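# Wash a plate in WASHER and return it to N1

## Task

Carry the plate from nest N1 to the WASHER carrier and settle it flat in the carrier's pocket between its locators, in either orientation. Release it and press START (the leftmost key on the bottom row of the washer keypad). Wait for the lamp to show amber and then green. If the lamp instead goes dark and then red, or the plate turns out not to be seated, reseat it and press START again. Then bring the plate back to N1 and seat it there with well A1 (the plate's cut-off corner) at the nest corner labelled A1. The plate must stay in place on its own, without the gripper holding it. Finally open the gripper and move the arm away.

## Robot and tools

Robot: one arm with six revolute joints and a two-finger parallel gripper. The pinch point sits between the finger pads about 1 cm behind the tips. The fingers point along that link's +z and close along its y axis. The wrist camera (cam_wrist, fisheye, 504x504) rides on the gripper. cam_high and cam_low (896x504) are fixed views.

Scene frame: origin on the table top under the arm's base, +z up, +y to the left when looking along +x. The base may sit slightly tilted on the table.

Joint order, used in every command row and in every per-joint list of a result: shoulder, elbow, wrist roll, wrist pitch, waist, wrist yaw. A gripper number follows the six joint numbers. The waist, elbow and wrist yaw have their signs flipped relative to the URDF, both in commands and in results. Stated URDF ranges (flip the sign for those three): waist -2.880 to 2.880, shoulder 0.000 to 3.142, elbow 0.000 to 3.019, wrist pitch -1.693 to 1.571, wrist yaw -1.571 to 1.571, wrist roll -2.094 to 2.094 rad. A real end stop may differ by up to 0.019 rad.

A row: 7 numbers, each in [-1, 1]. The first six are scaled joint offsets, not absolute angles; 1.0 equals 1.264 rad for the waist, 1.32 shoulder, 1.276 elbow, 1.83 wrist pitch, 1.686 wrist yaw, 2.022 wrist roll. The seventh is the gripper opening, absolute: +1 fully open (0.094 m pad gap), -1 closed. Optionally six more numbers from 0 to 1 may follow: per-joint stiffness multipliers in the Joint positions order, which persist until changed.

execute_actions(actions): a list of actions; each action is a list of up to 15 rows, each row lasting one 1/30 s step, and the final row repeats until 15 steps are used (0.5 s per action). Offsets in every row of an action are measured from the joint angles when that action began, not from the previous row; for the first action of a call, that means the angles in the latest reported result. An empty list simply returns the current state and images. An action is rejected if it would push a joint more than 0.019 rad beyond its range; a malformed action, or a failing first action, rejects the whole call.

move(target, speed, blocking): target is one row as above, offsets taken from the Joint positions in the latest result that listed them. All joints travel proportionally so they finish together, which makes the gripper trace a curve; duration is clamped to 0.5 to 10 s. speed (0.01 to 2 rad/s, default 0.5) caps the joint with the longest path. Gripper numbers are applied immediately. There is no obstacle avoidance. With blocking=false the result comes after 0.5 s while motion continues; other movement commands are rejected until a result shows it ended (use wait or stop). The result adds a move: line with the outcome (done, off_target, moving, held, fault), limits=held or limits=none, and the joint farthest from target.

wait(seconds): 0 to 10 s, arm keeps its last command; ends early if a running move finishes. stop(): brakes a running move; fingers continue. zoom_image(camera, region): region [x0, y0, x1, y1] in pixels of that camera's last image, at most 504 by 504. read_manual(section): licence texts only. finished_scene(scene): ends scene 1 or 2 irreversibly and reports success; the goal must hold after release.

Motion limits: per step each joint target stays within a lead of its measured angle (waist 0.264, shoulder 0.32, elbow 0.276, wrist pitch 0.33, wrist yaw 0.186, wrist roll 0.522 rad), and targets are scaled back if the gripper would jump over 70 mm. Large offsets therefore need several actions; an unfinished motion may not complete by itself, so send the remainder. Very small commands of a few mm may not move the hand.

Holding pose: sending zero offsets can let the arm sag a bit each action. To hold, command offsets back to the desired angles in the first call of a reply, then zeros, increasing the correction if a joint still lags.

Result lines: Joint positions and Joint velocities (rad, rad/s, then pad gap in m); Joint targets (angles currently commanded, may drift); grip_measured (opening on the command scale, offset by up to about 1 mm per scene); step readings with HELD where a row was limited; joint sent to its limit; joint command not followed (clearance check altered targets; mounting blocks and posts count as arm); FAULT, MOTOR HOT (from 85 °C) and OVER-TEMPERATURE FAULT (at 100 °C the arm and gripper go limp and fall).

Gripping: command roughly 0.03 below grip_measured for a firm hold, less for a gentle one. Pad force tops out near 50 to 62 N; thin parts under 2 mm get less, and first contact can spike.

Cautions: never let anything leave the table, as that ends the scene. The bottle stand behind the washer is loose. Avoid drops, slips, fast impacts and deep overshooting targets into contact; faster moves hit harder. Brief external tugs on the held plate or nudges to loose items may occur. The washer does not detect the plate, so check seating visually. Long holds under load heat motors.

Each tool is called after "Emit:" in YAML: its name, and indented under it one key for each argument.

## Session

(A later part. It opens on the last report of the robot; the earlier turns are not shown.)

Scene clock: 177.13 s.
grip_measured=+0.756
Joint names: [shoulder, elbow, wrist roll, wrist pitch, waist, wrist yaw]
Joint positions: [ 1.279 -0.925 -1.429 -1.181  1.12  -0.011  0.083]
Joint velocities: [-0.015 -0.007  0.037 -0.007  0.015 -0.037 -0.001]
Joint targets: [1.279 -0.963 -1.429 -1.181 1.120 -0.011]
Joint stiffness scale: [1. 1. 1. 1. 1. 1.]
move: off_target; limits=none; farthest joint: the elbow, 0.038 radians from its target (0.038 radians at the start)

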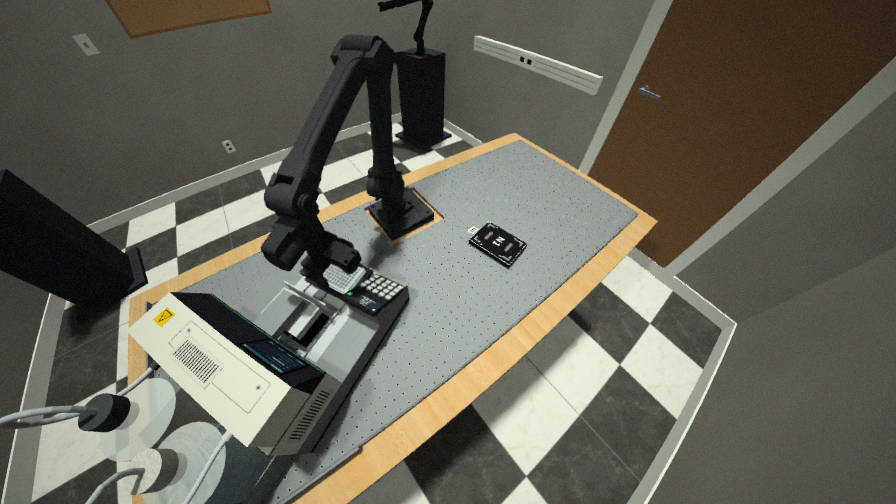

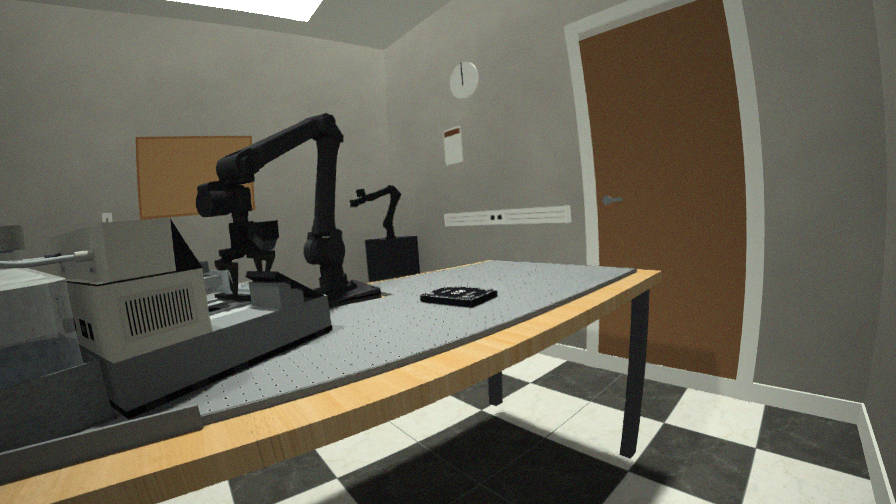

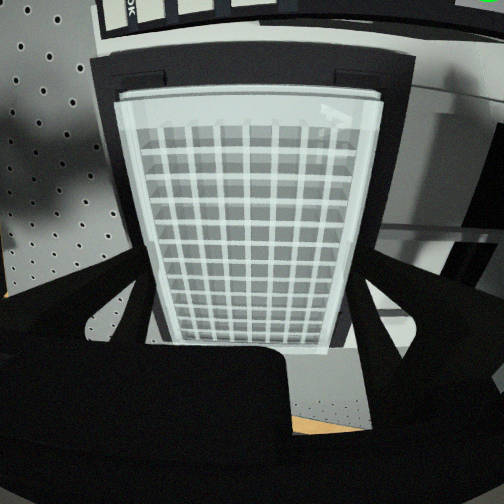

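Emit:
move:
  target: [-0.045,-0.03,0,0,0,0,0.72]
  speed: 0.1

Emit:
move:
  target: [-0.02,-0.18,0,-0.145,0,0,0.72]
  speed: 0.35

Emit:
move:
  target: [0,-0.02,0.6,0,-0.85,-0.021,0.72]
  speed: 0.8

Scene clock: 181.67 s.
grip_measured=+0.756
Joint names: [shoulder, elbow, wrist roll, wrist pitch, waist, wrist yaw]
Joint positions: [ 1.233 -0.925 -1.429 -1.181  1.12  -0.011  0.083]
Joint velocities: [ 0.005  0.002  0.037 -0.012  0.015 -0.007 -0.001]
Joint targets: [1.219 -0.963 -1.429 -1.181 1.120 -0.011]
Joint stiffness scale: [1. 1. 1. 1. 1. 1.]
move: off_target; limits=none; farthest joint: the elbow, 0.038 radians from its target (0.038 radians at the start)

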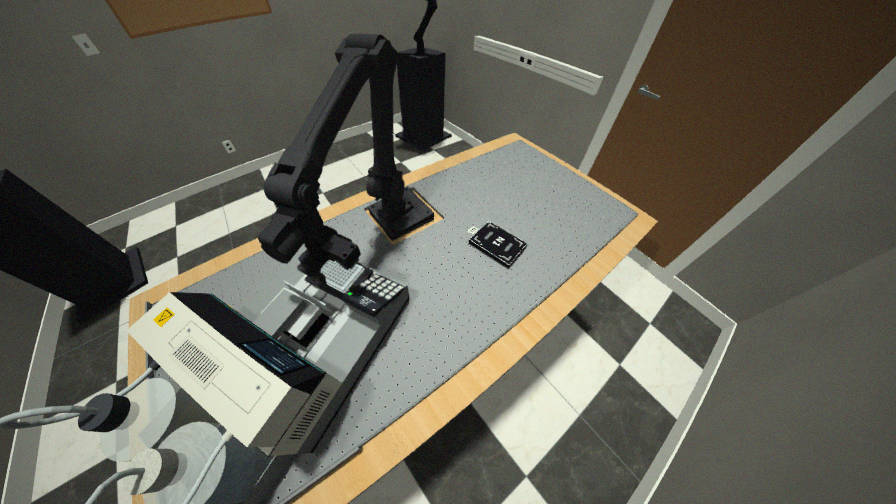

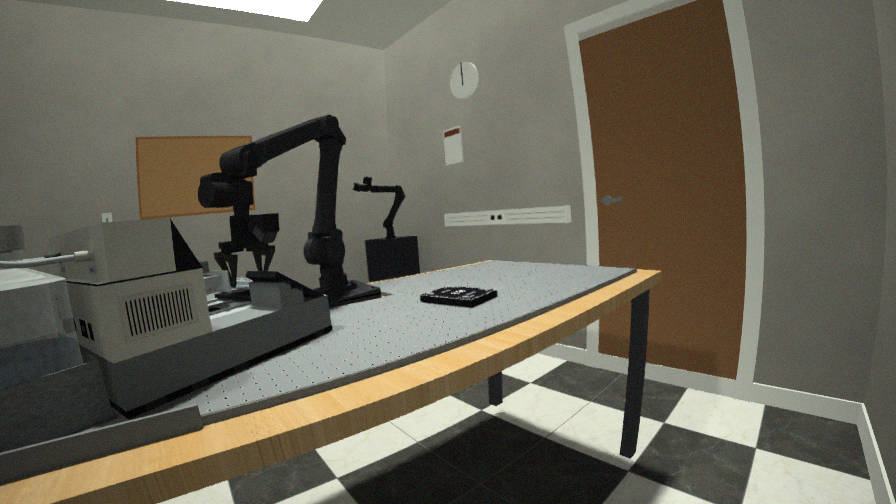

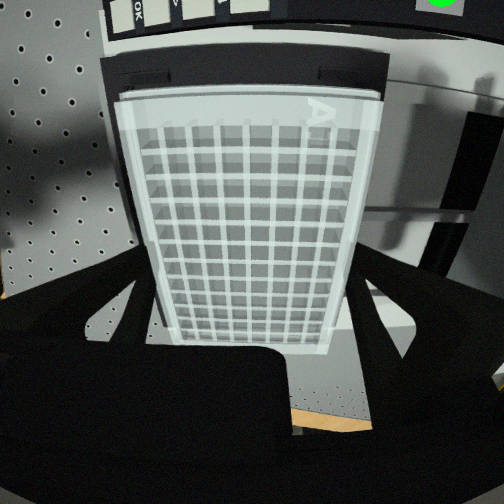

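Scene clock: 182.87 s.
grip_measured=+0.756
Joint names: [shoulder, elbow, wrist roll, wrist pitch, waist, wrist yaw]
Joint positions: [ 1.219 -1.107 -1.429 -1.436  1.12  -0.011  0.083]
Joint velocities: [-0.005  0.007 -0.022 -0.012 -0.005 -0.007  0.   ]
Joint targets: [1.206 -1.154 -1.429 -1.446 1.120 -0.011]
Joint stiffness scale: [1. 1. 1. 1. 1. 1.]
move: off_target; limits=none; farthest joint: the elbow, 0.047 radians from its target (0.230 radians at the start)

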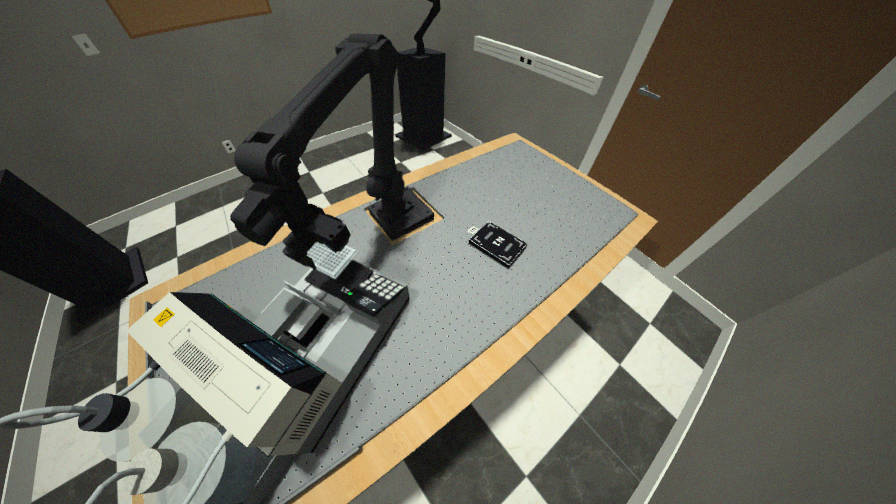

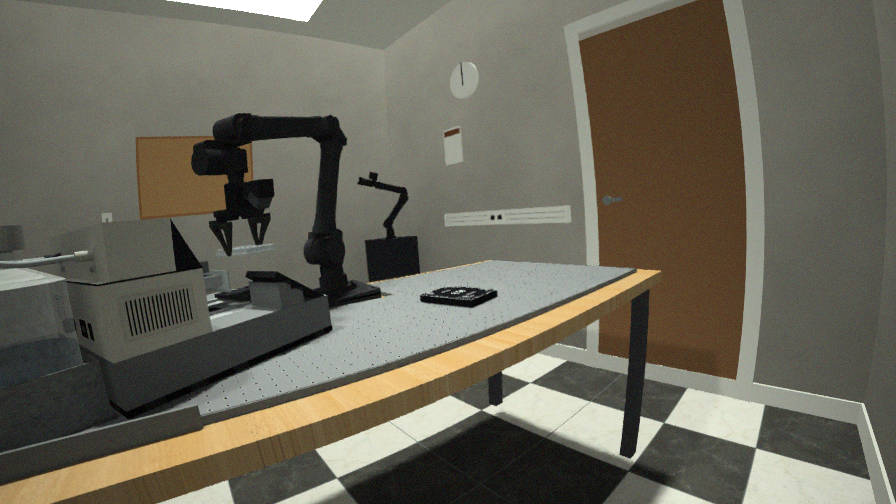

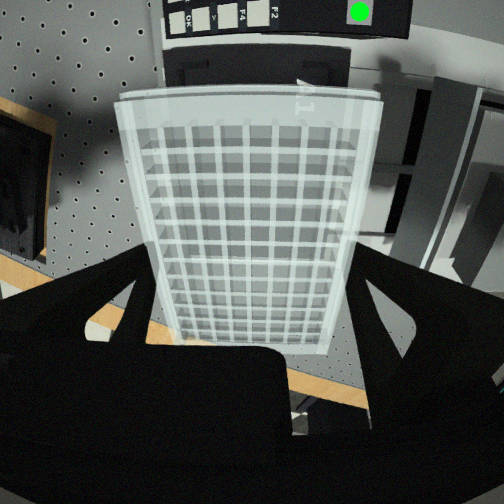

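Scene clock: 185.30 s.
grip_measured=+0.756
Joint names: [shoulder, elbow, wrist roll, wrist pitch, waist, wrist yaw]
Joint positions: [ 1.219 -1.104 -0.225 -1.436  0.046 -0.044  0.083]
Joint velocities: [ 0.005 -0.007 -0.037 -0.007  0.015  0.007 -0.001]
Joint targets: [1.219 -1.133 -0.215 -1.436 0.046 -0.047]
Joint stiffness scale: [1. 1. 1. 1. 1. 1.]
move: off_target; limits=none; farthest joint: the elbow, 0.029 radians from its target (0.025 radians at the start)

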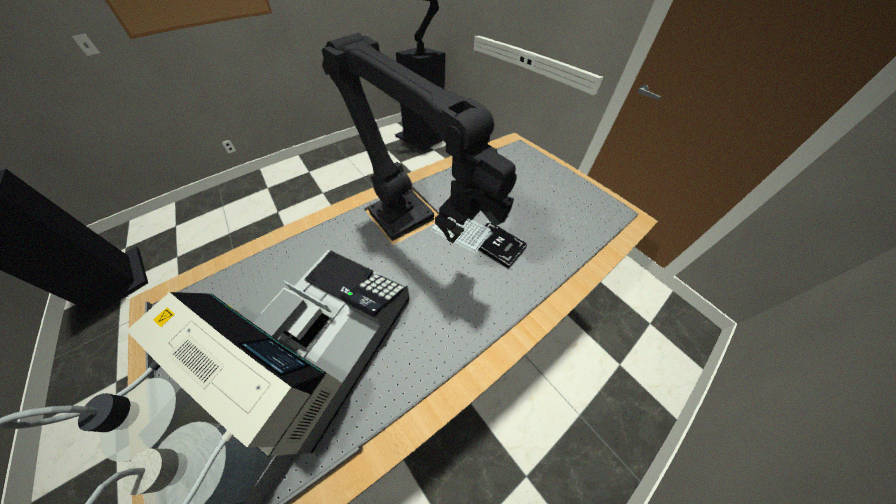

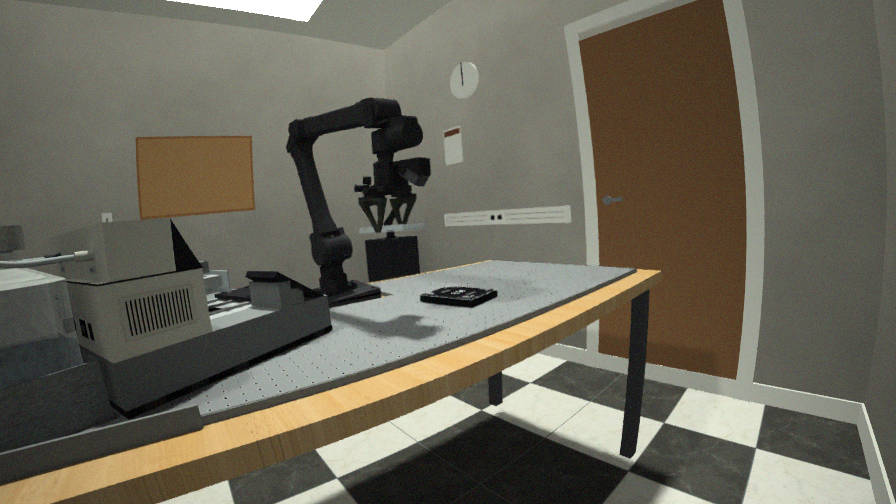

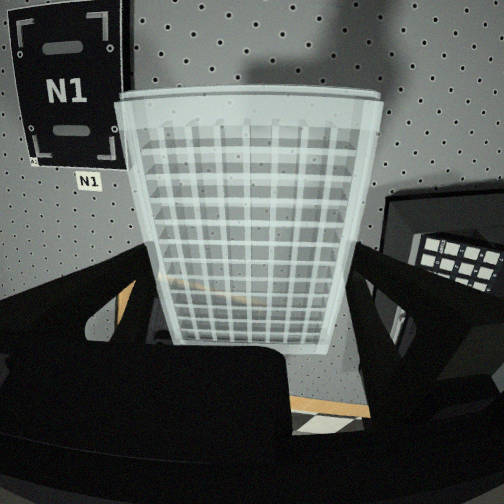

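Emit:
move:
  target: [0.256,0.129,0.282,0.269,-0.365,0,0.72]
  speed: 0.45

Scene clock: 189.27 s.
grip_measured=+0.756
Joint names: [shoulder, elbow, wrist roll, wrist pitch, waist, wrist yaw]
Joint positions: [ 1.553 -0.931  0.336 -0.956 -0.412 -0.044  0.083]
Joint velocities: [-0.015  0.012  0.007 -0.007 -0.005  0.022  0.   ]
Joint targets: [1.557 -0.939 0.346 -0.944 -0.415 -0.044]
Joint stiffness scale: [1. 1. 1. 1. 1. 1.]
move: done; limits=none; farthest joint: the wrist pitch, 0.012 radians from its target (0.492 radians at the start)

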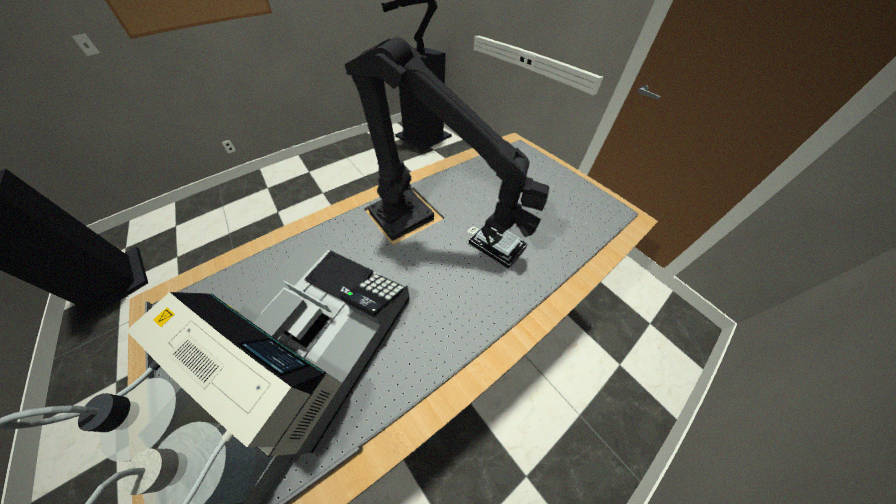

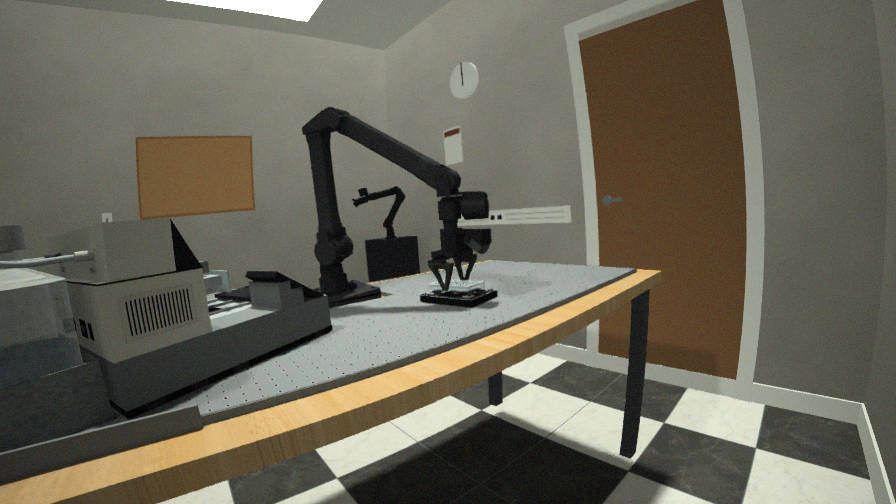

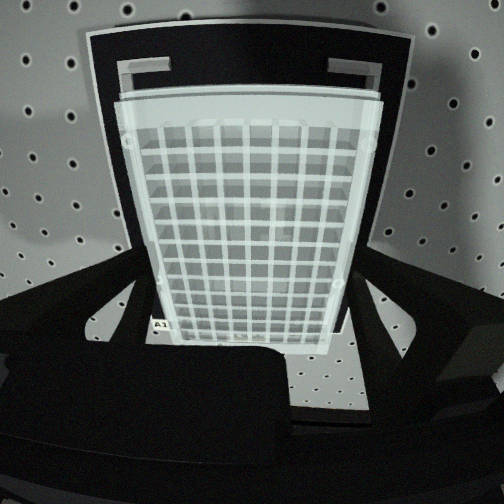

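Emit:
move:
  target: [0.021,-0.01,0.008,0.017,0,-0.005,0.72]
  speed: 0.05

Scene clock: 193.90 s.
grip_measured=+0.756
Joint names: [shoulder, elbow, wrist roll, wrist pitch, waist, wrist yaw]
Joint positions: [ 1.567 -0.931  0.343 -0.936 -0.412 -0.05   0.083]
Joint velocities: [-0.024 -0.012 -0.022 -0.002  0.015  0.037 -0.   ]
Joint targets: [1.581 -0.944 0.352 -0.924 -0.412 -0.053]
Joint stiffness scale: [1. 1. 1. 1. 1. 1.]
move: done; limits=none; farthest joint: the shoulder, 0.013 radians from its target (0.028 radians at the start)

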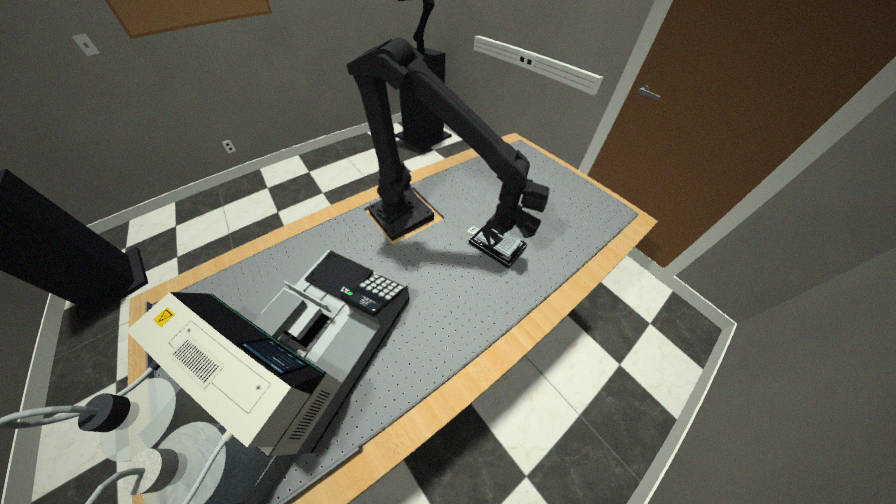

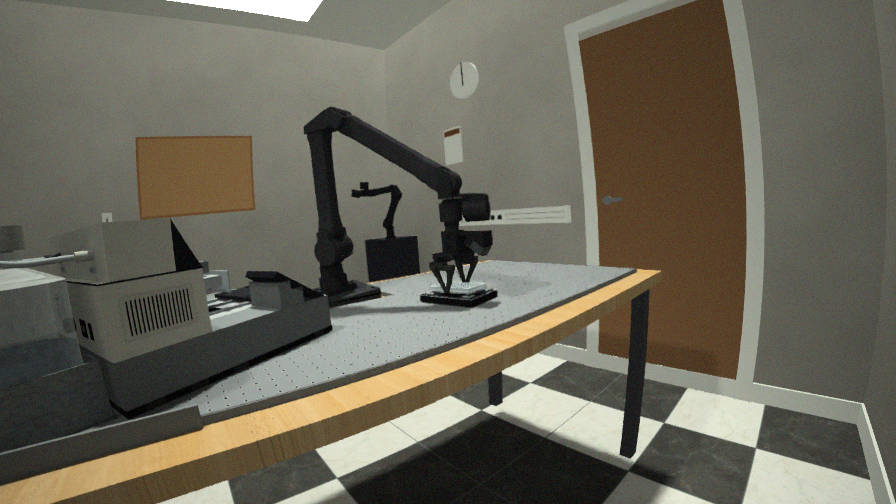

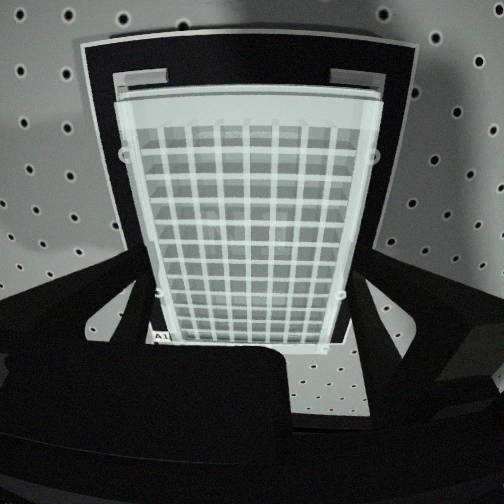

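Emit:
move:
  target: [0.024,-0.01,0,0.011,0,0,0.72]
  speed: 0.04

Emit:
move:
  target: [0,-0.01,0,0,0,0,1]

Scene clock: 197.30 s.
grip_measured=+0.756
Joint names: [shoulder, elbow, wrist roll, wrist pitch, waist, wrist yaw]
Joint positions: [ 1.579 -0.931  0.343 -0.929 -0.412 -0.05   0.083]
Joint velocities: [-0.015 -0.012 -0.051 -0.007  0.005  0.066  0.   ]
Joint targets: [1.599 -0.944 0.343 -0.916 -0.412 -0.050]
Joint stiffness scale: [1. 1. 1. 1. 1. 1.]
move: done; limits=none; farthest joint: the shoulder, 0.020 radians from its target (0.031 radians at the start)

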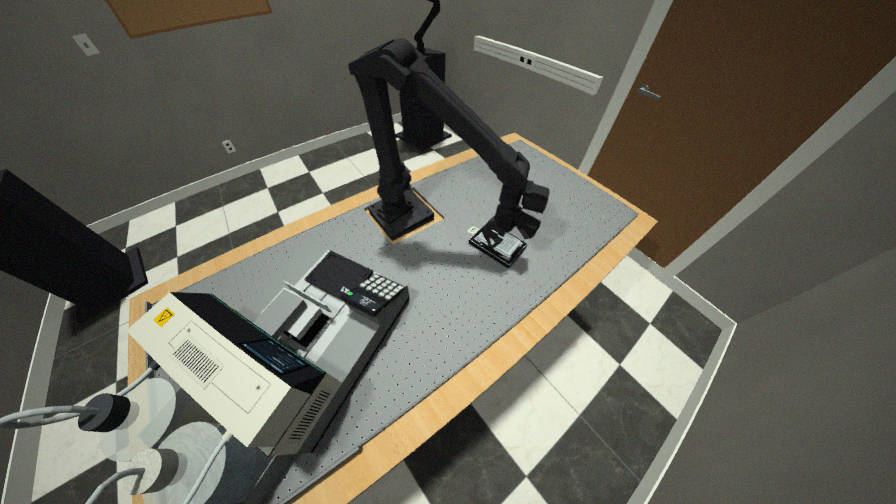

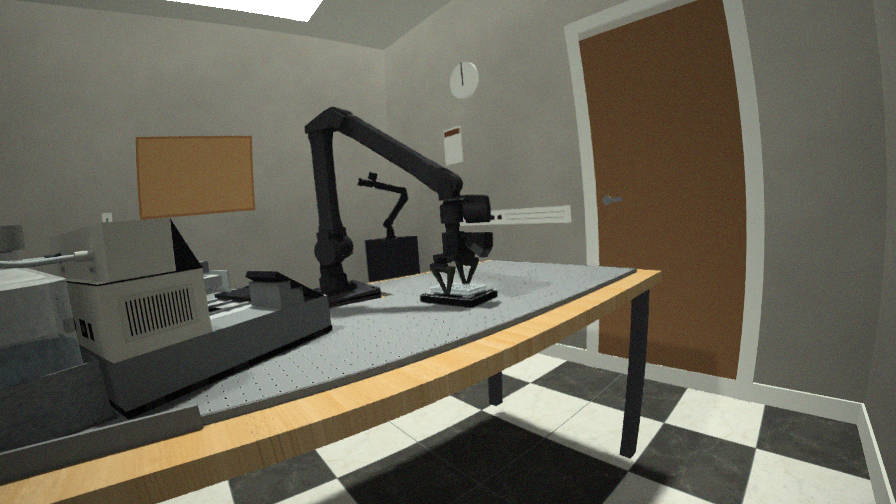

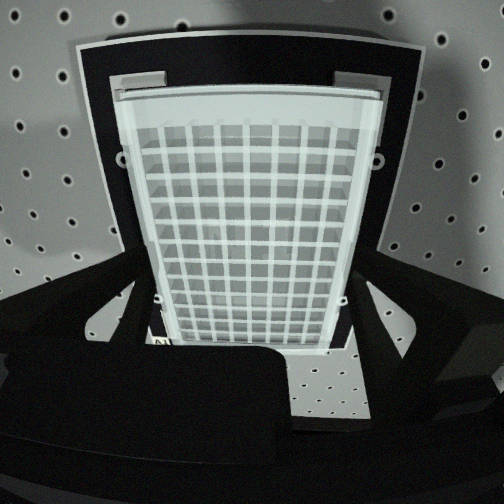

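Scene clock: 198.00 s.
grip_measured=+1.000
Joint names: [shoulder, elbow, wrist roll, wrist pitch, waist, wrist yaw]
Joint positions: [ 1.579 -0.93   0.343 -0.929 -0.412 -0.051  0.094]
Joint velocities: [-0.015 -0.007 -0.007 -0.007 -0.005 -0.007  0.   ]
Joint targets: [1.579 -0.944 0.343 -0.929 -0.412 -0.050]
Joint stiffness scale: [1. 1. 1. 1. 1. 1.]
move: done; limits=none; farthest joint: the elbow, 0.014 radians from its target (0.013 radians at the start)

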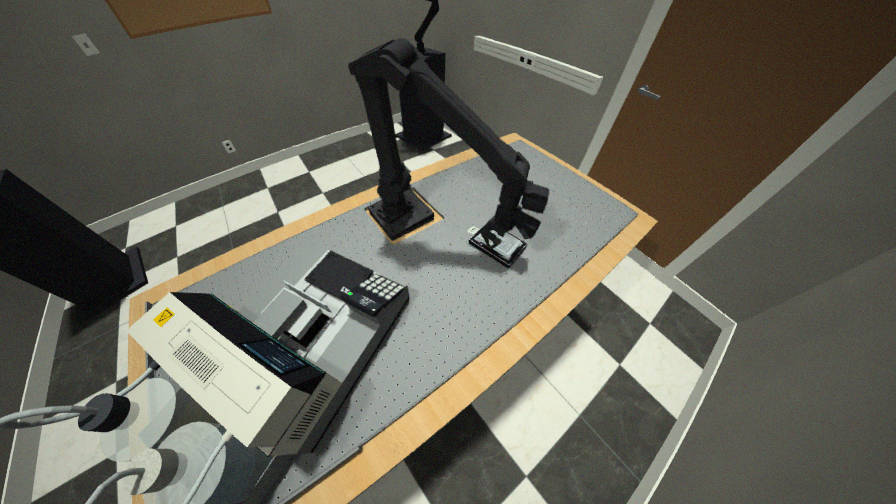

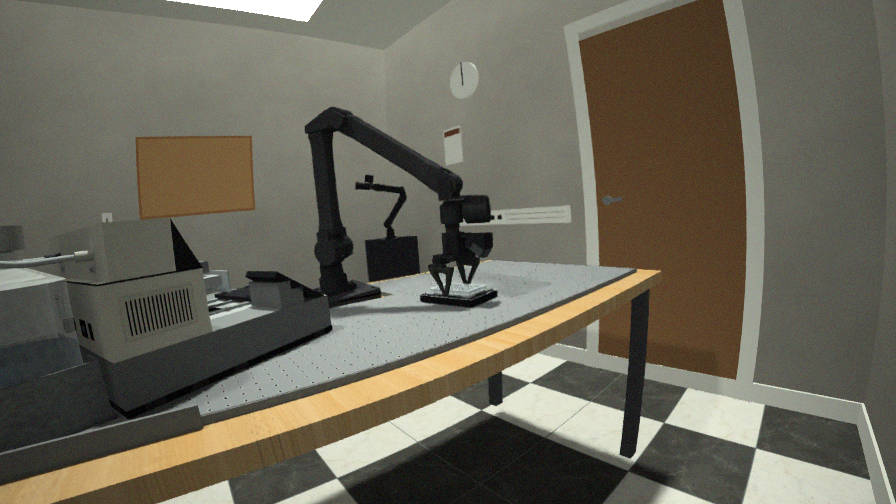

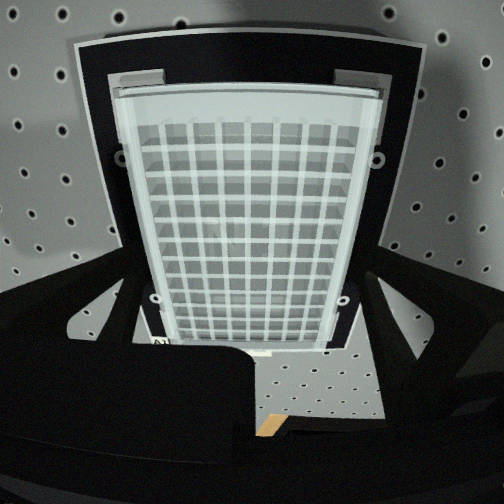

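Emit:
move:
  target: [-0.3,-0.1,0,-0.13,0,0,1]

Emit:
zoom_image:
  camera: "cam_low"
  region: [410,265,510,320]

Scene clock: 202.27 s.
grip_measured=+1.000
Joint names: [shoulder, elbow, wrist roll, wrist pitch, waist, wrist yaw]
Joint positions: [ 1.177 -1.015  0.343 -1.158 -0.412 -0.051  0.094]
Joint velocities: [-0.005  0.002  0.051 -0.002  0.005 -0.007  0.   ]
Joint targets: [1.183 -1.057 0.343 -1.167 -0.412 -0.051]
Joint stiffness scale: [1. 1. 1. 1. 1. 1.]
move: off_target; limits=none; farthest joint: the elbow, 0.043 radians from its target (0.128 radians at the start)

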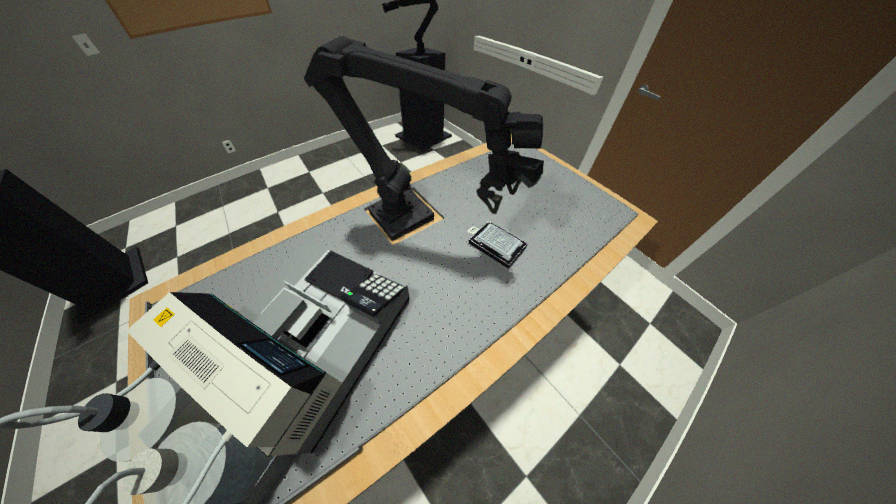

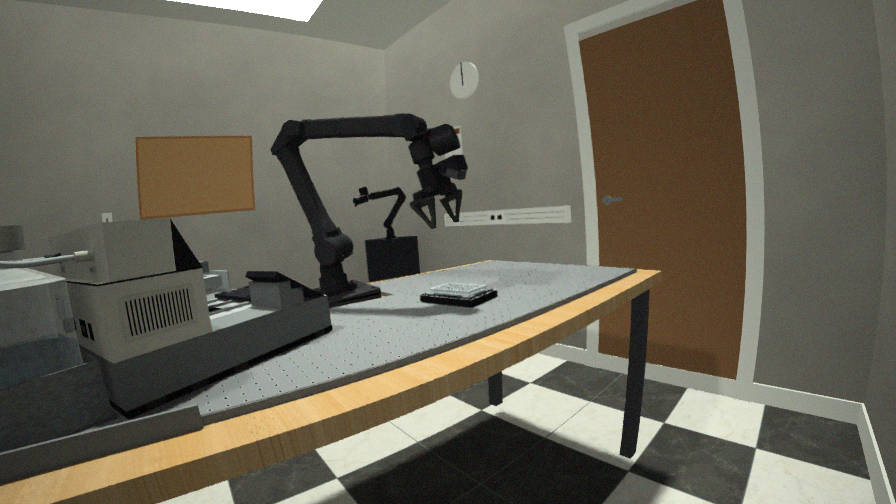

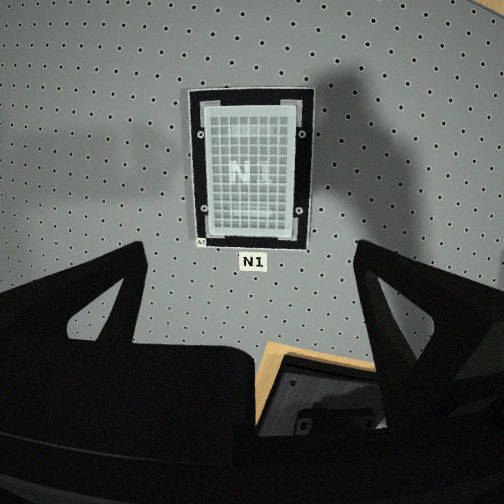

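Region (410, 265, 510, 320) of cam_low's 896x504 image, scaled by 5.040, with more detail than that image has; it fills the top 277 rows of this view, and the rest is white.

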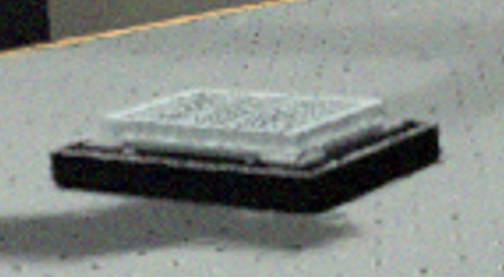

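Emit:
zoom_image:
  camera: "cam_low"
  region: [400,230,520,320]

Emit:
zoom_image:
  camera: "cam_wrist"
  region: [165,80,340,255]

Region (400, 230, 520, 320) of cam_low's 896x504 image, scaled by 4.200, with more detail than that image has; it fills the top 378 rows of this view, and the rest is white.

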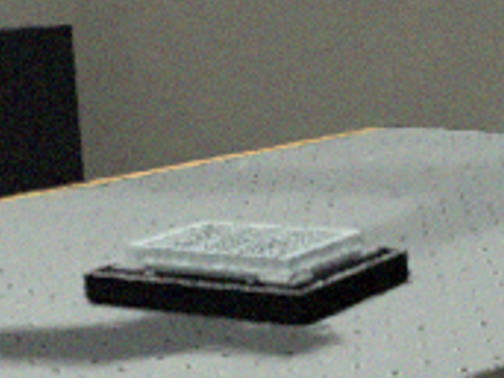

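Region (165, 80, 340, 255) of cam_wrist's 504x504 image, scaled by 2.880, with more detail than that image has.

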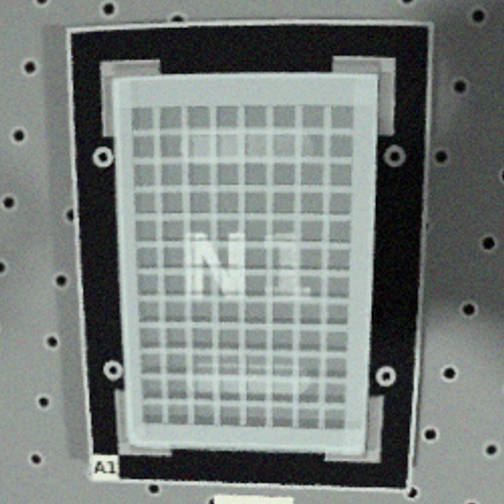

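Emit:
move:
  target: [0.28,0.047,0,0.17,0,0,0.3]

Emit:
move:
  target: [0.06,-0.005,0,0,0,0,0.3]
  speed: 0.07

Scene clock: 209.27 s.
grip_measured=+0.302
Joint names: [shoulder, elbow, wrist roll, wrist pitch, waist, wrist yaw]
Joint positions: [ 1.547 -0.945  0.343 -0.859 -0.412 -0.051  0.061]
Joint velocities: [ 0.005 -0.002 -0.007  0.007 -0.015  0.037  0.   ]
Joint targets: [1.546 -0.954 0.343 -0.847 -0.412 -0.051]
Joint stiffness scale: [1. 1. 1. 1. 1. 1.]
move: done; limits=none; farthest joint: the wrist pitch, 0.013 radians from its target (0.311 radians at the start)

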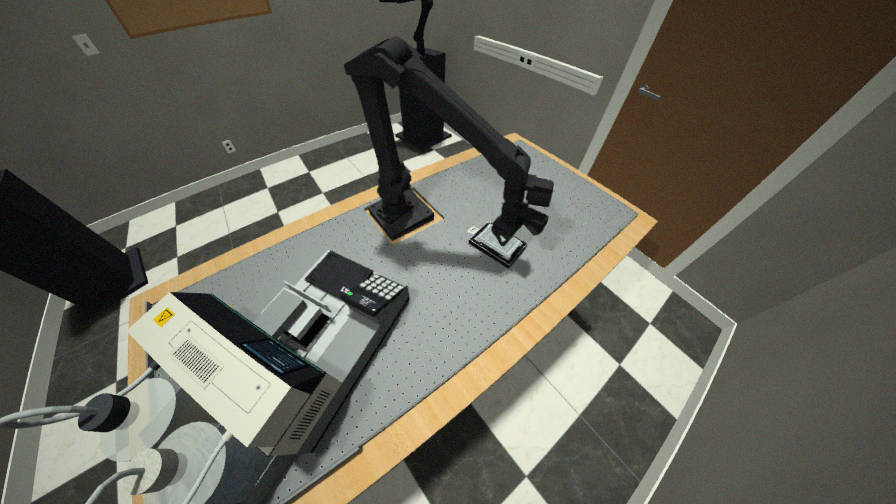

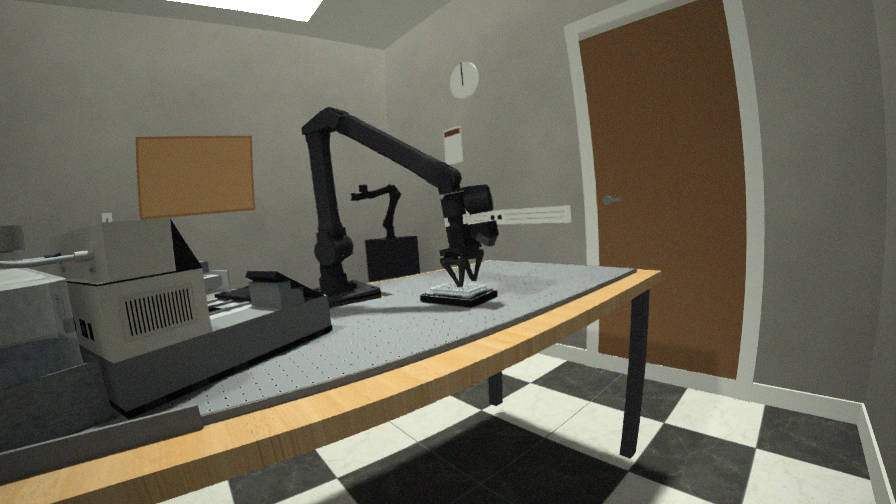

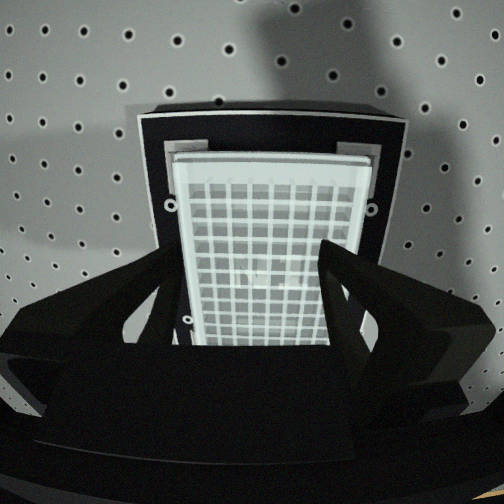

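Scene clock: 210.63 s.
grip_measured=+0.302
Joint names: [shoulder, elbow, wrist roll, wrist pitch, waist, wrist yaw]
Joint positions: [ 1.564 -0.945  0.343 -0.86  -0.412 -0.051  0.061]
Joint velocities: [-0.005  0.022 -0.125  0.012  0.005  0.007 -0.   ]
Joint targets: [1.626 -0.951 0.343 -0.859 -0.412 -0.051]
Joint stiffness scale: [1. 1. 1. 1. 1. 1.]
move: off_target; limits=none; farthest joint: the shoulder, 0.062 radians from its target (0.079 radians at the start)

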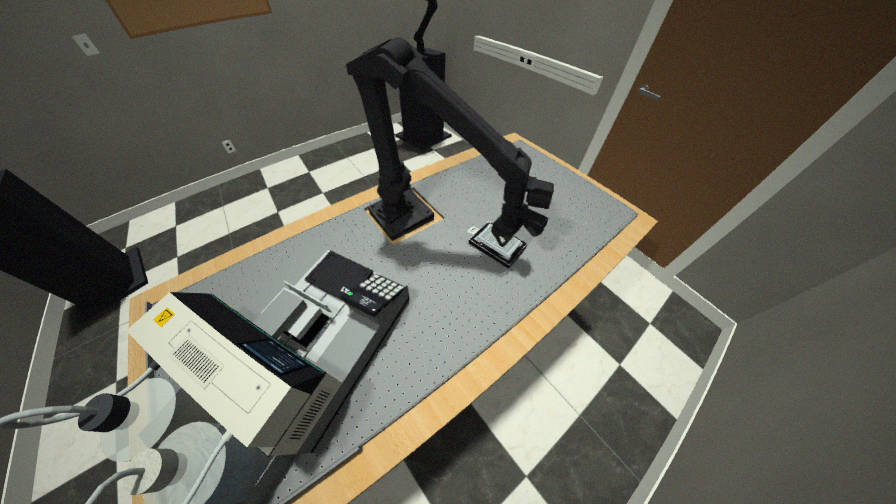

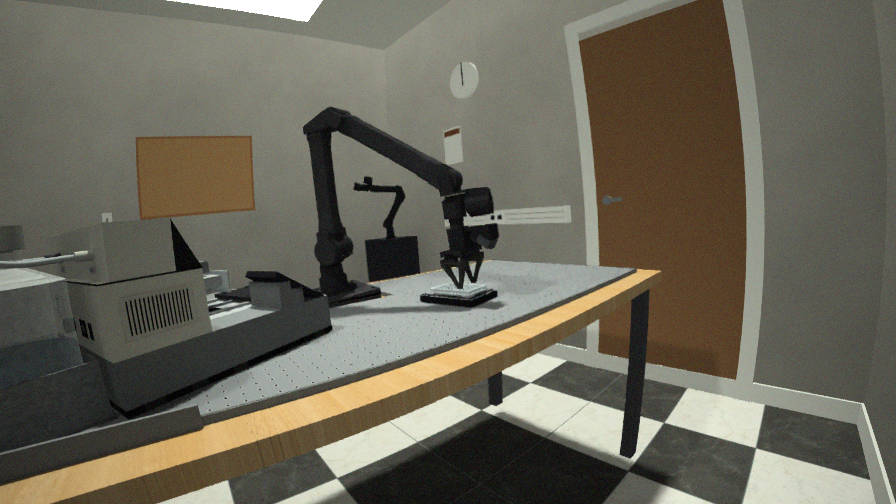

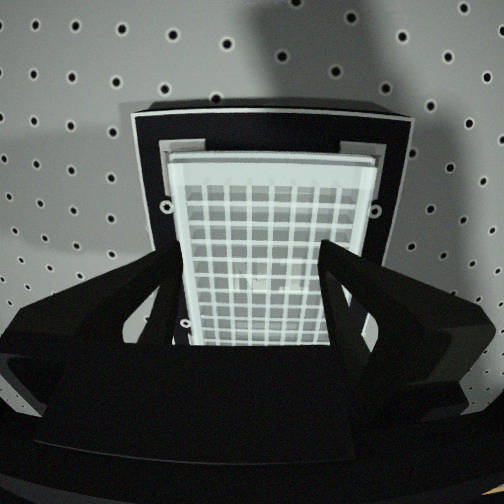

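Drag slightly inward while pressing, then leave.

Emit:
move:
  target: [0.035,-0.005,0,-0.02,0,0,0.3]
  speed: 0.08

Emit:
move:
  target: [-0.29,-0.09,0,-0.15,0,0,0.3]

Emit:
zoom_image:
  camera: "cam_low"
  region: [400,230,520,320]

Scene clock: 214.53 s.
grip_measured=+0.302
Joint names: [shoulder, elbow, wrist roll, wrist pitch, waist, wrist yaw]
Joint positions: [ 1.566 -0.949  0.343 -0.875 -0.412 -0.051  0.061]
Joint velocities: [ 0.005  0.007 -0.051 -0.007 -0.005 -0.022 -0.   ]
Joint targets: [1.610 -0.952 0.343 -0.897 -0.412 -0.051]
Joint stiffness scale: [1. 1. 1. 1. 1. 1.]
move: off_target; limits=none; farthest joint: the shoulder, 0.044 radians from its target (0.046 radians at the start)

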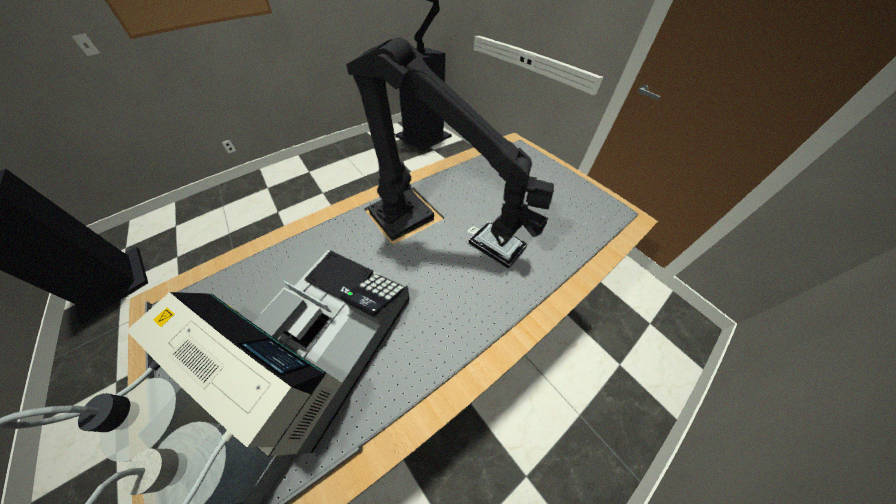

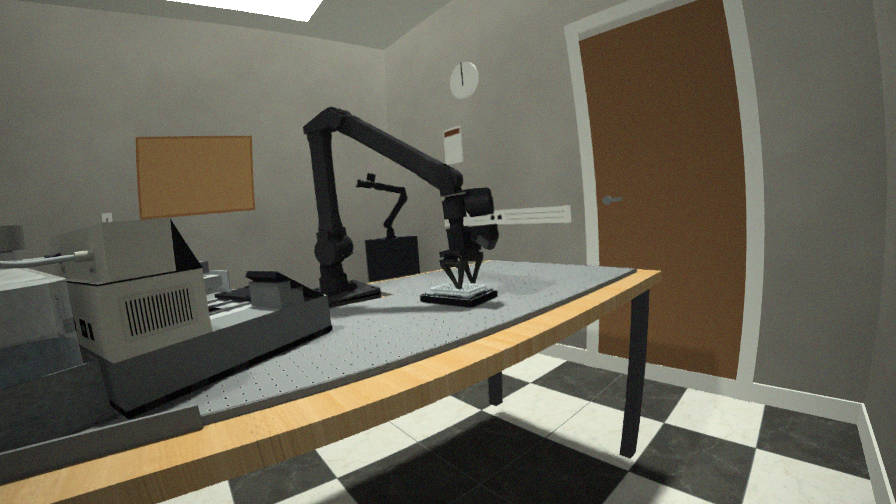

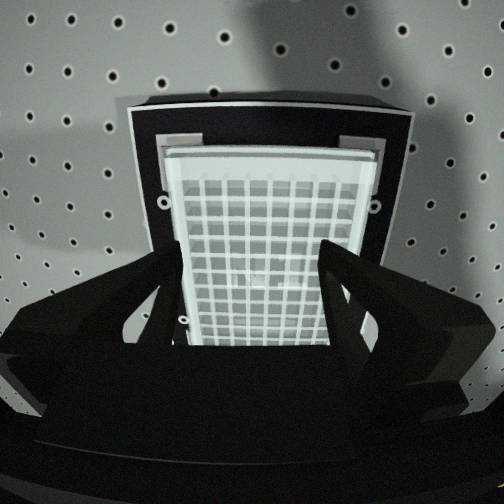

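Scene clock: 215.73 s.
grip_measured=+0.302
Joint names: [shoulder, elbow, wrist roll, wrist pitch, waist, wrist yaw]
Joint positions: [ 1.177 -1.02   0.343 -1.141 -0.412 -0.051  0.061]
Joint velocities: [-0.015 -0.007  0.022  0.017  0.005  0.066 -0.001]
Joint targets: [1.183 -1.064 0.343 -1.150 -0.412 -0.051]
Joint stiffness scale: [1. 1. 1. 1. 1. 1.]
move: off_target; limits=none; farthest joint: the elbow, 0.044 radians from its target (0.115 radians at the start)

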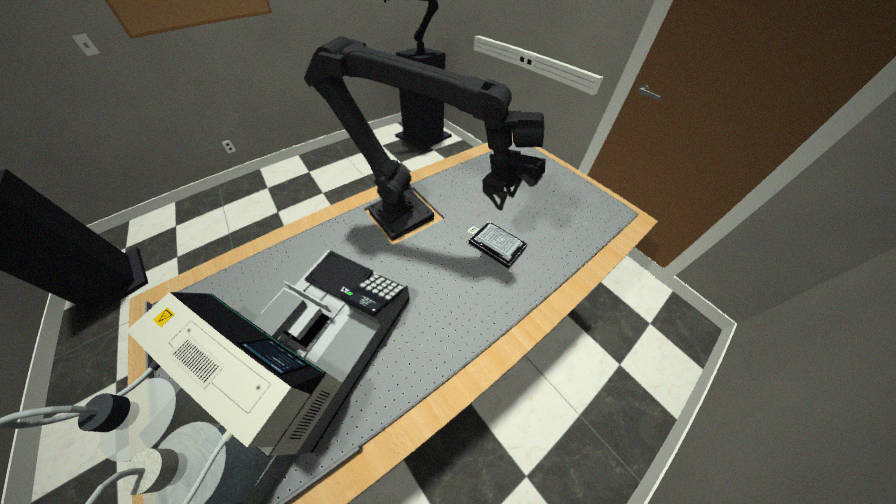

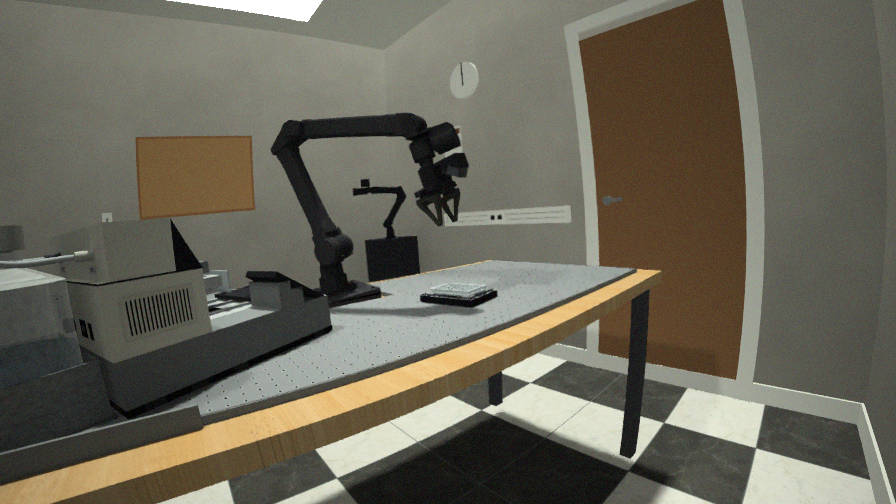

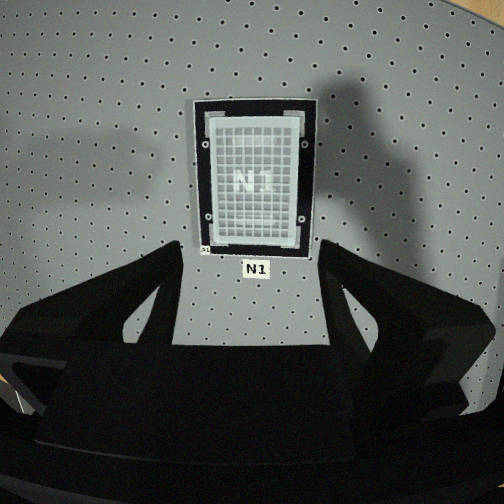

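Region (400, 230, 520, 320) of cam_low's 896x504 image, scaled by 4.200, with more detail than that image has; it fills the top 378 rows of this view, and the rest is white.

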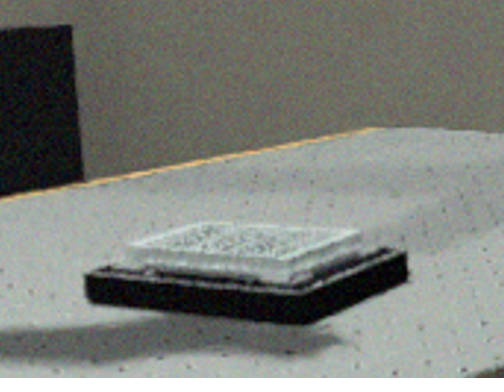

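Emit:
finished_scene:
  scene: 1

The scene is finished: the task was done.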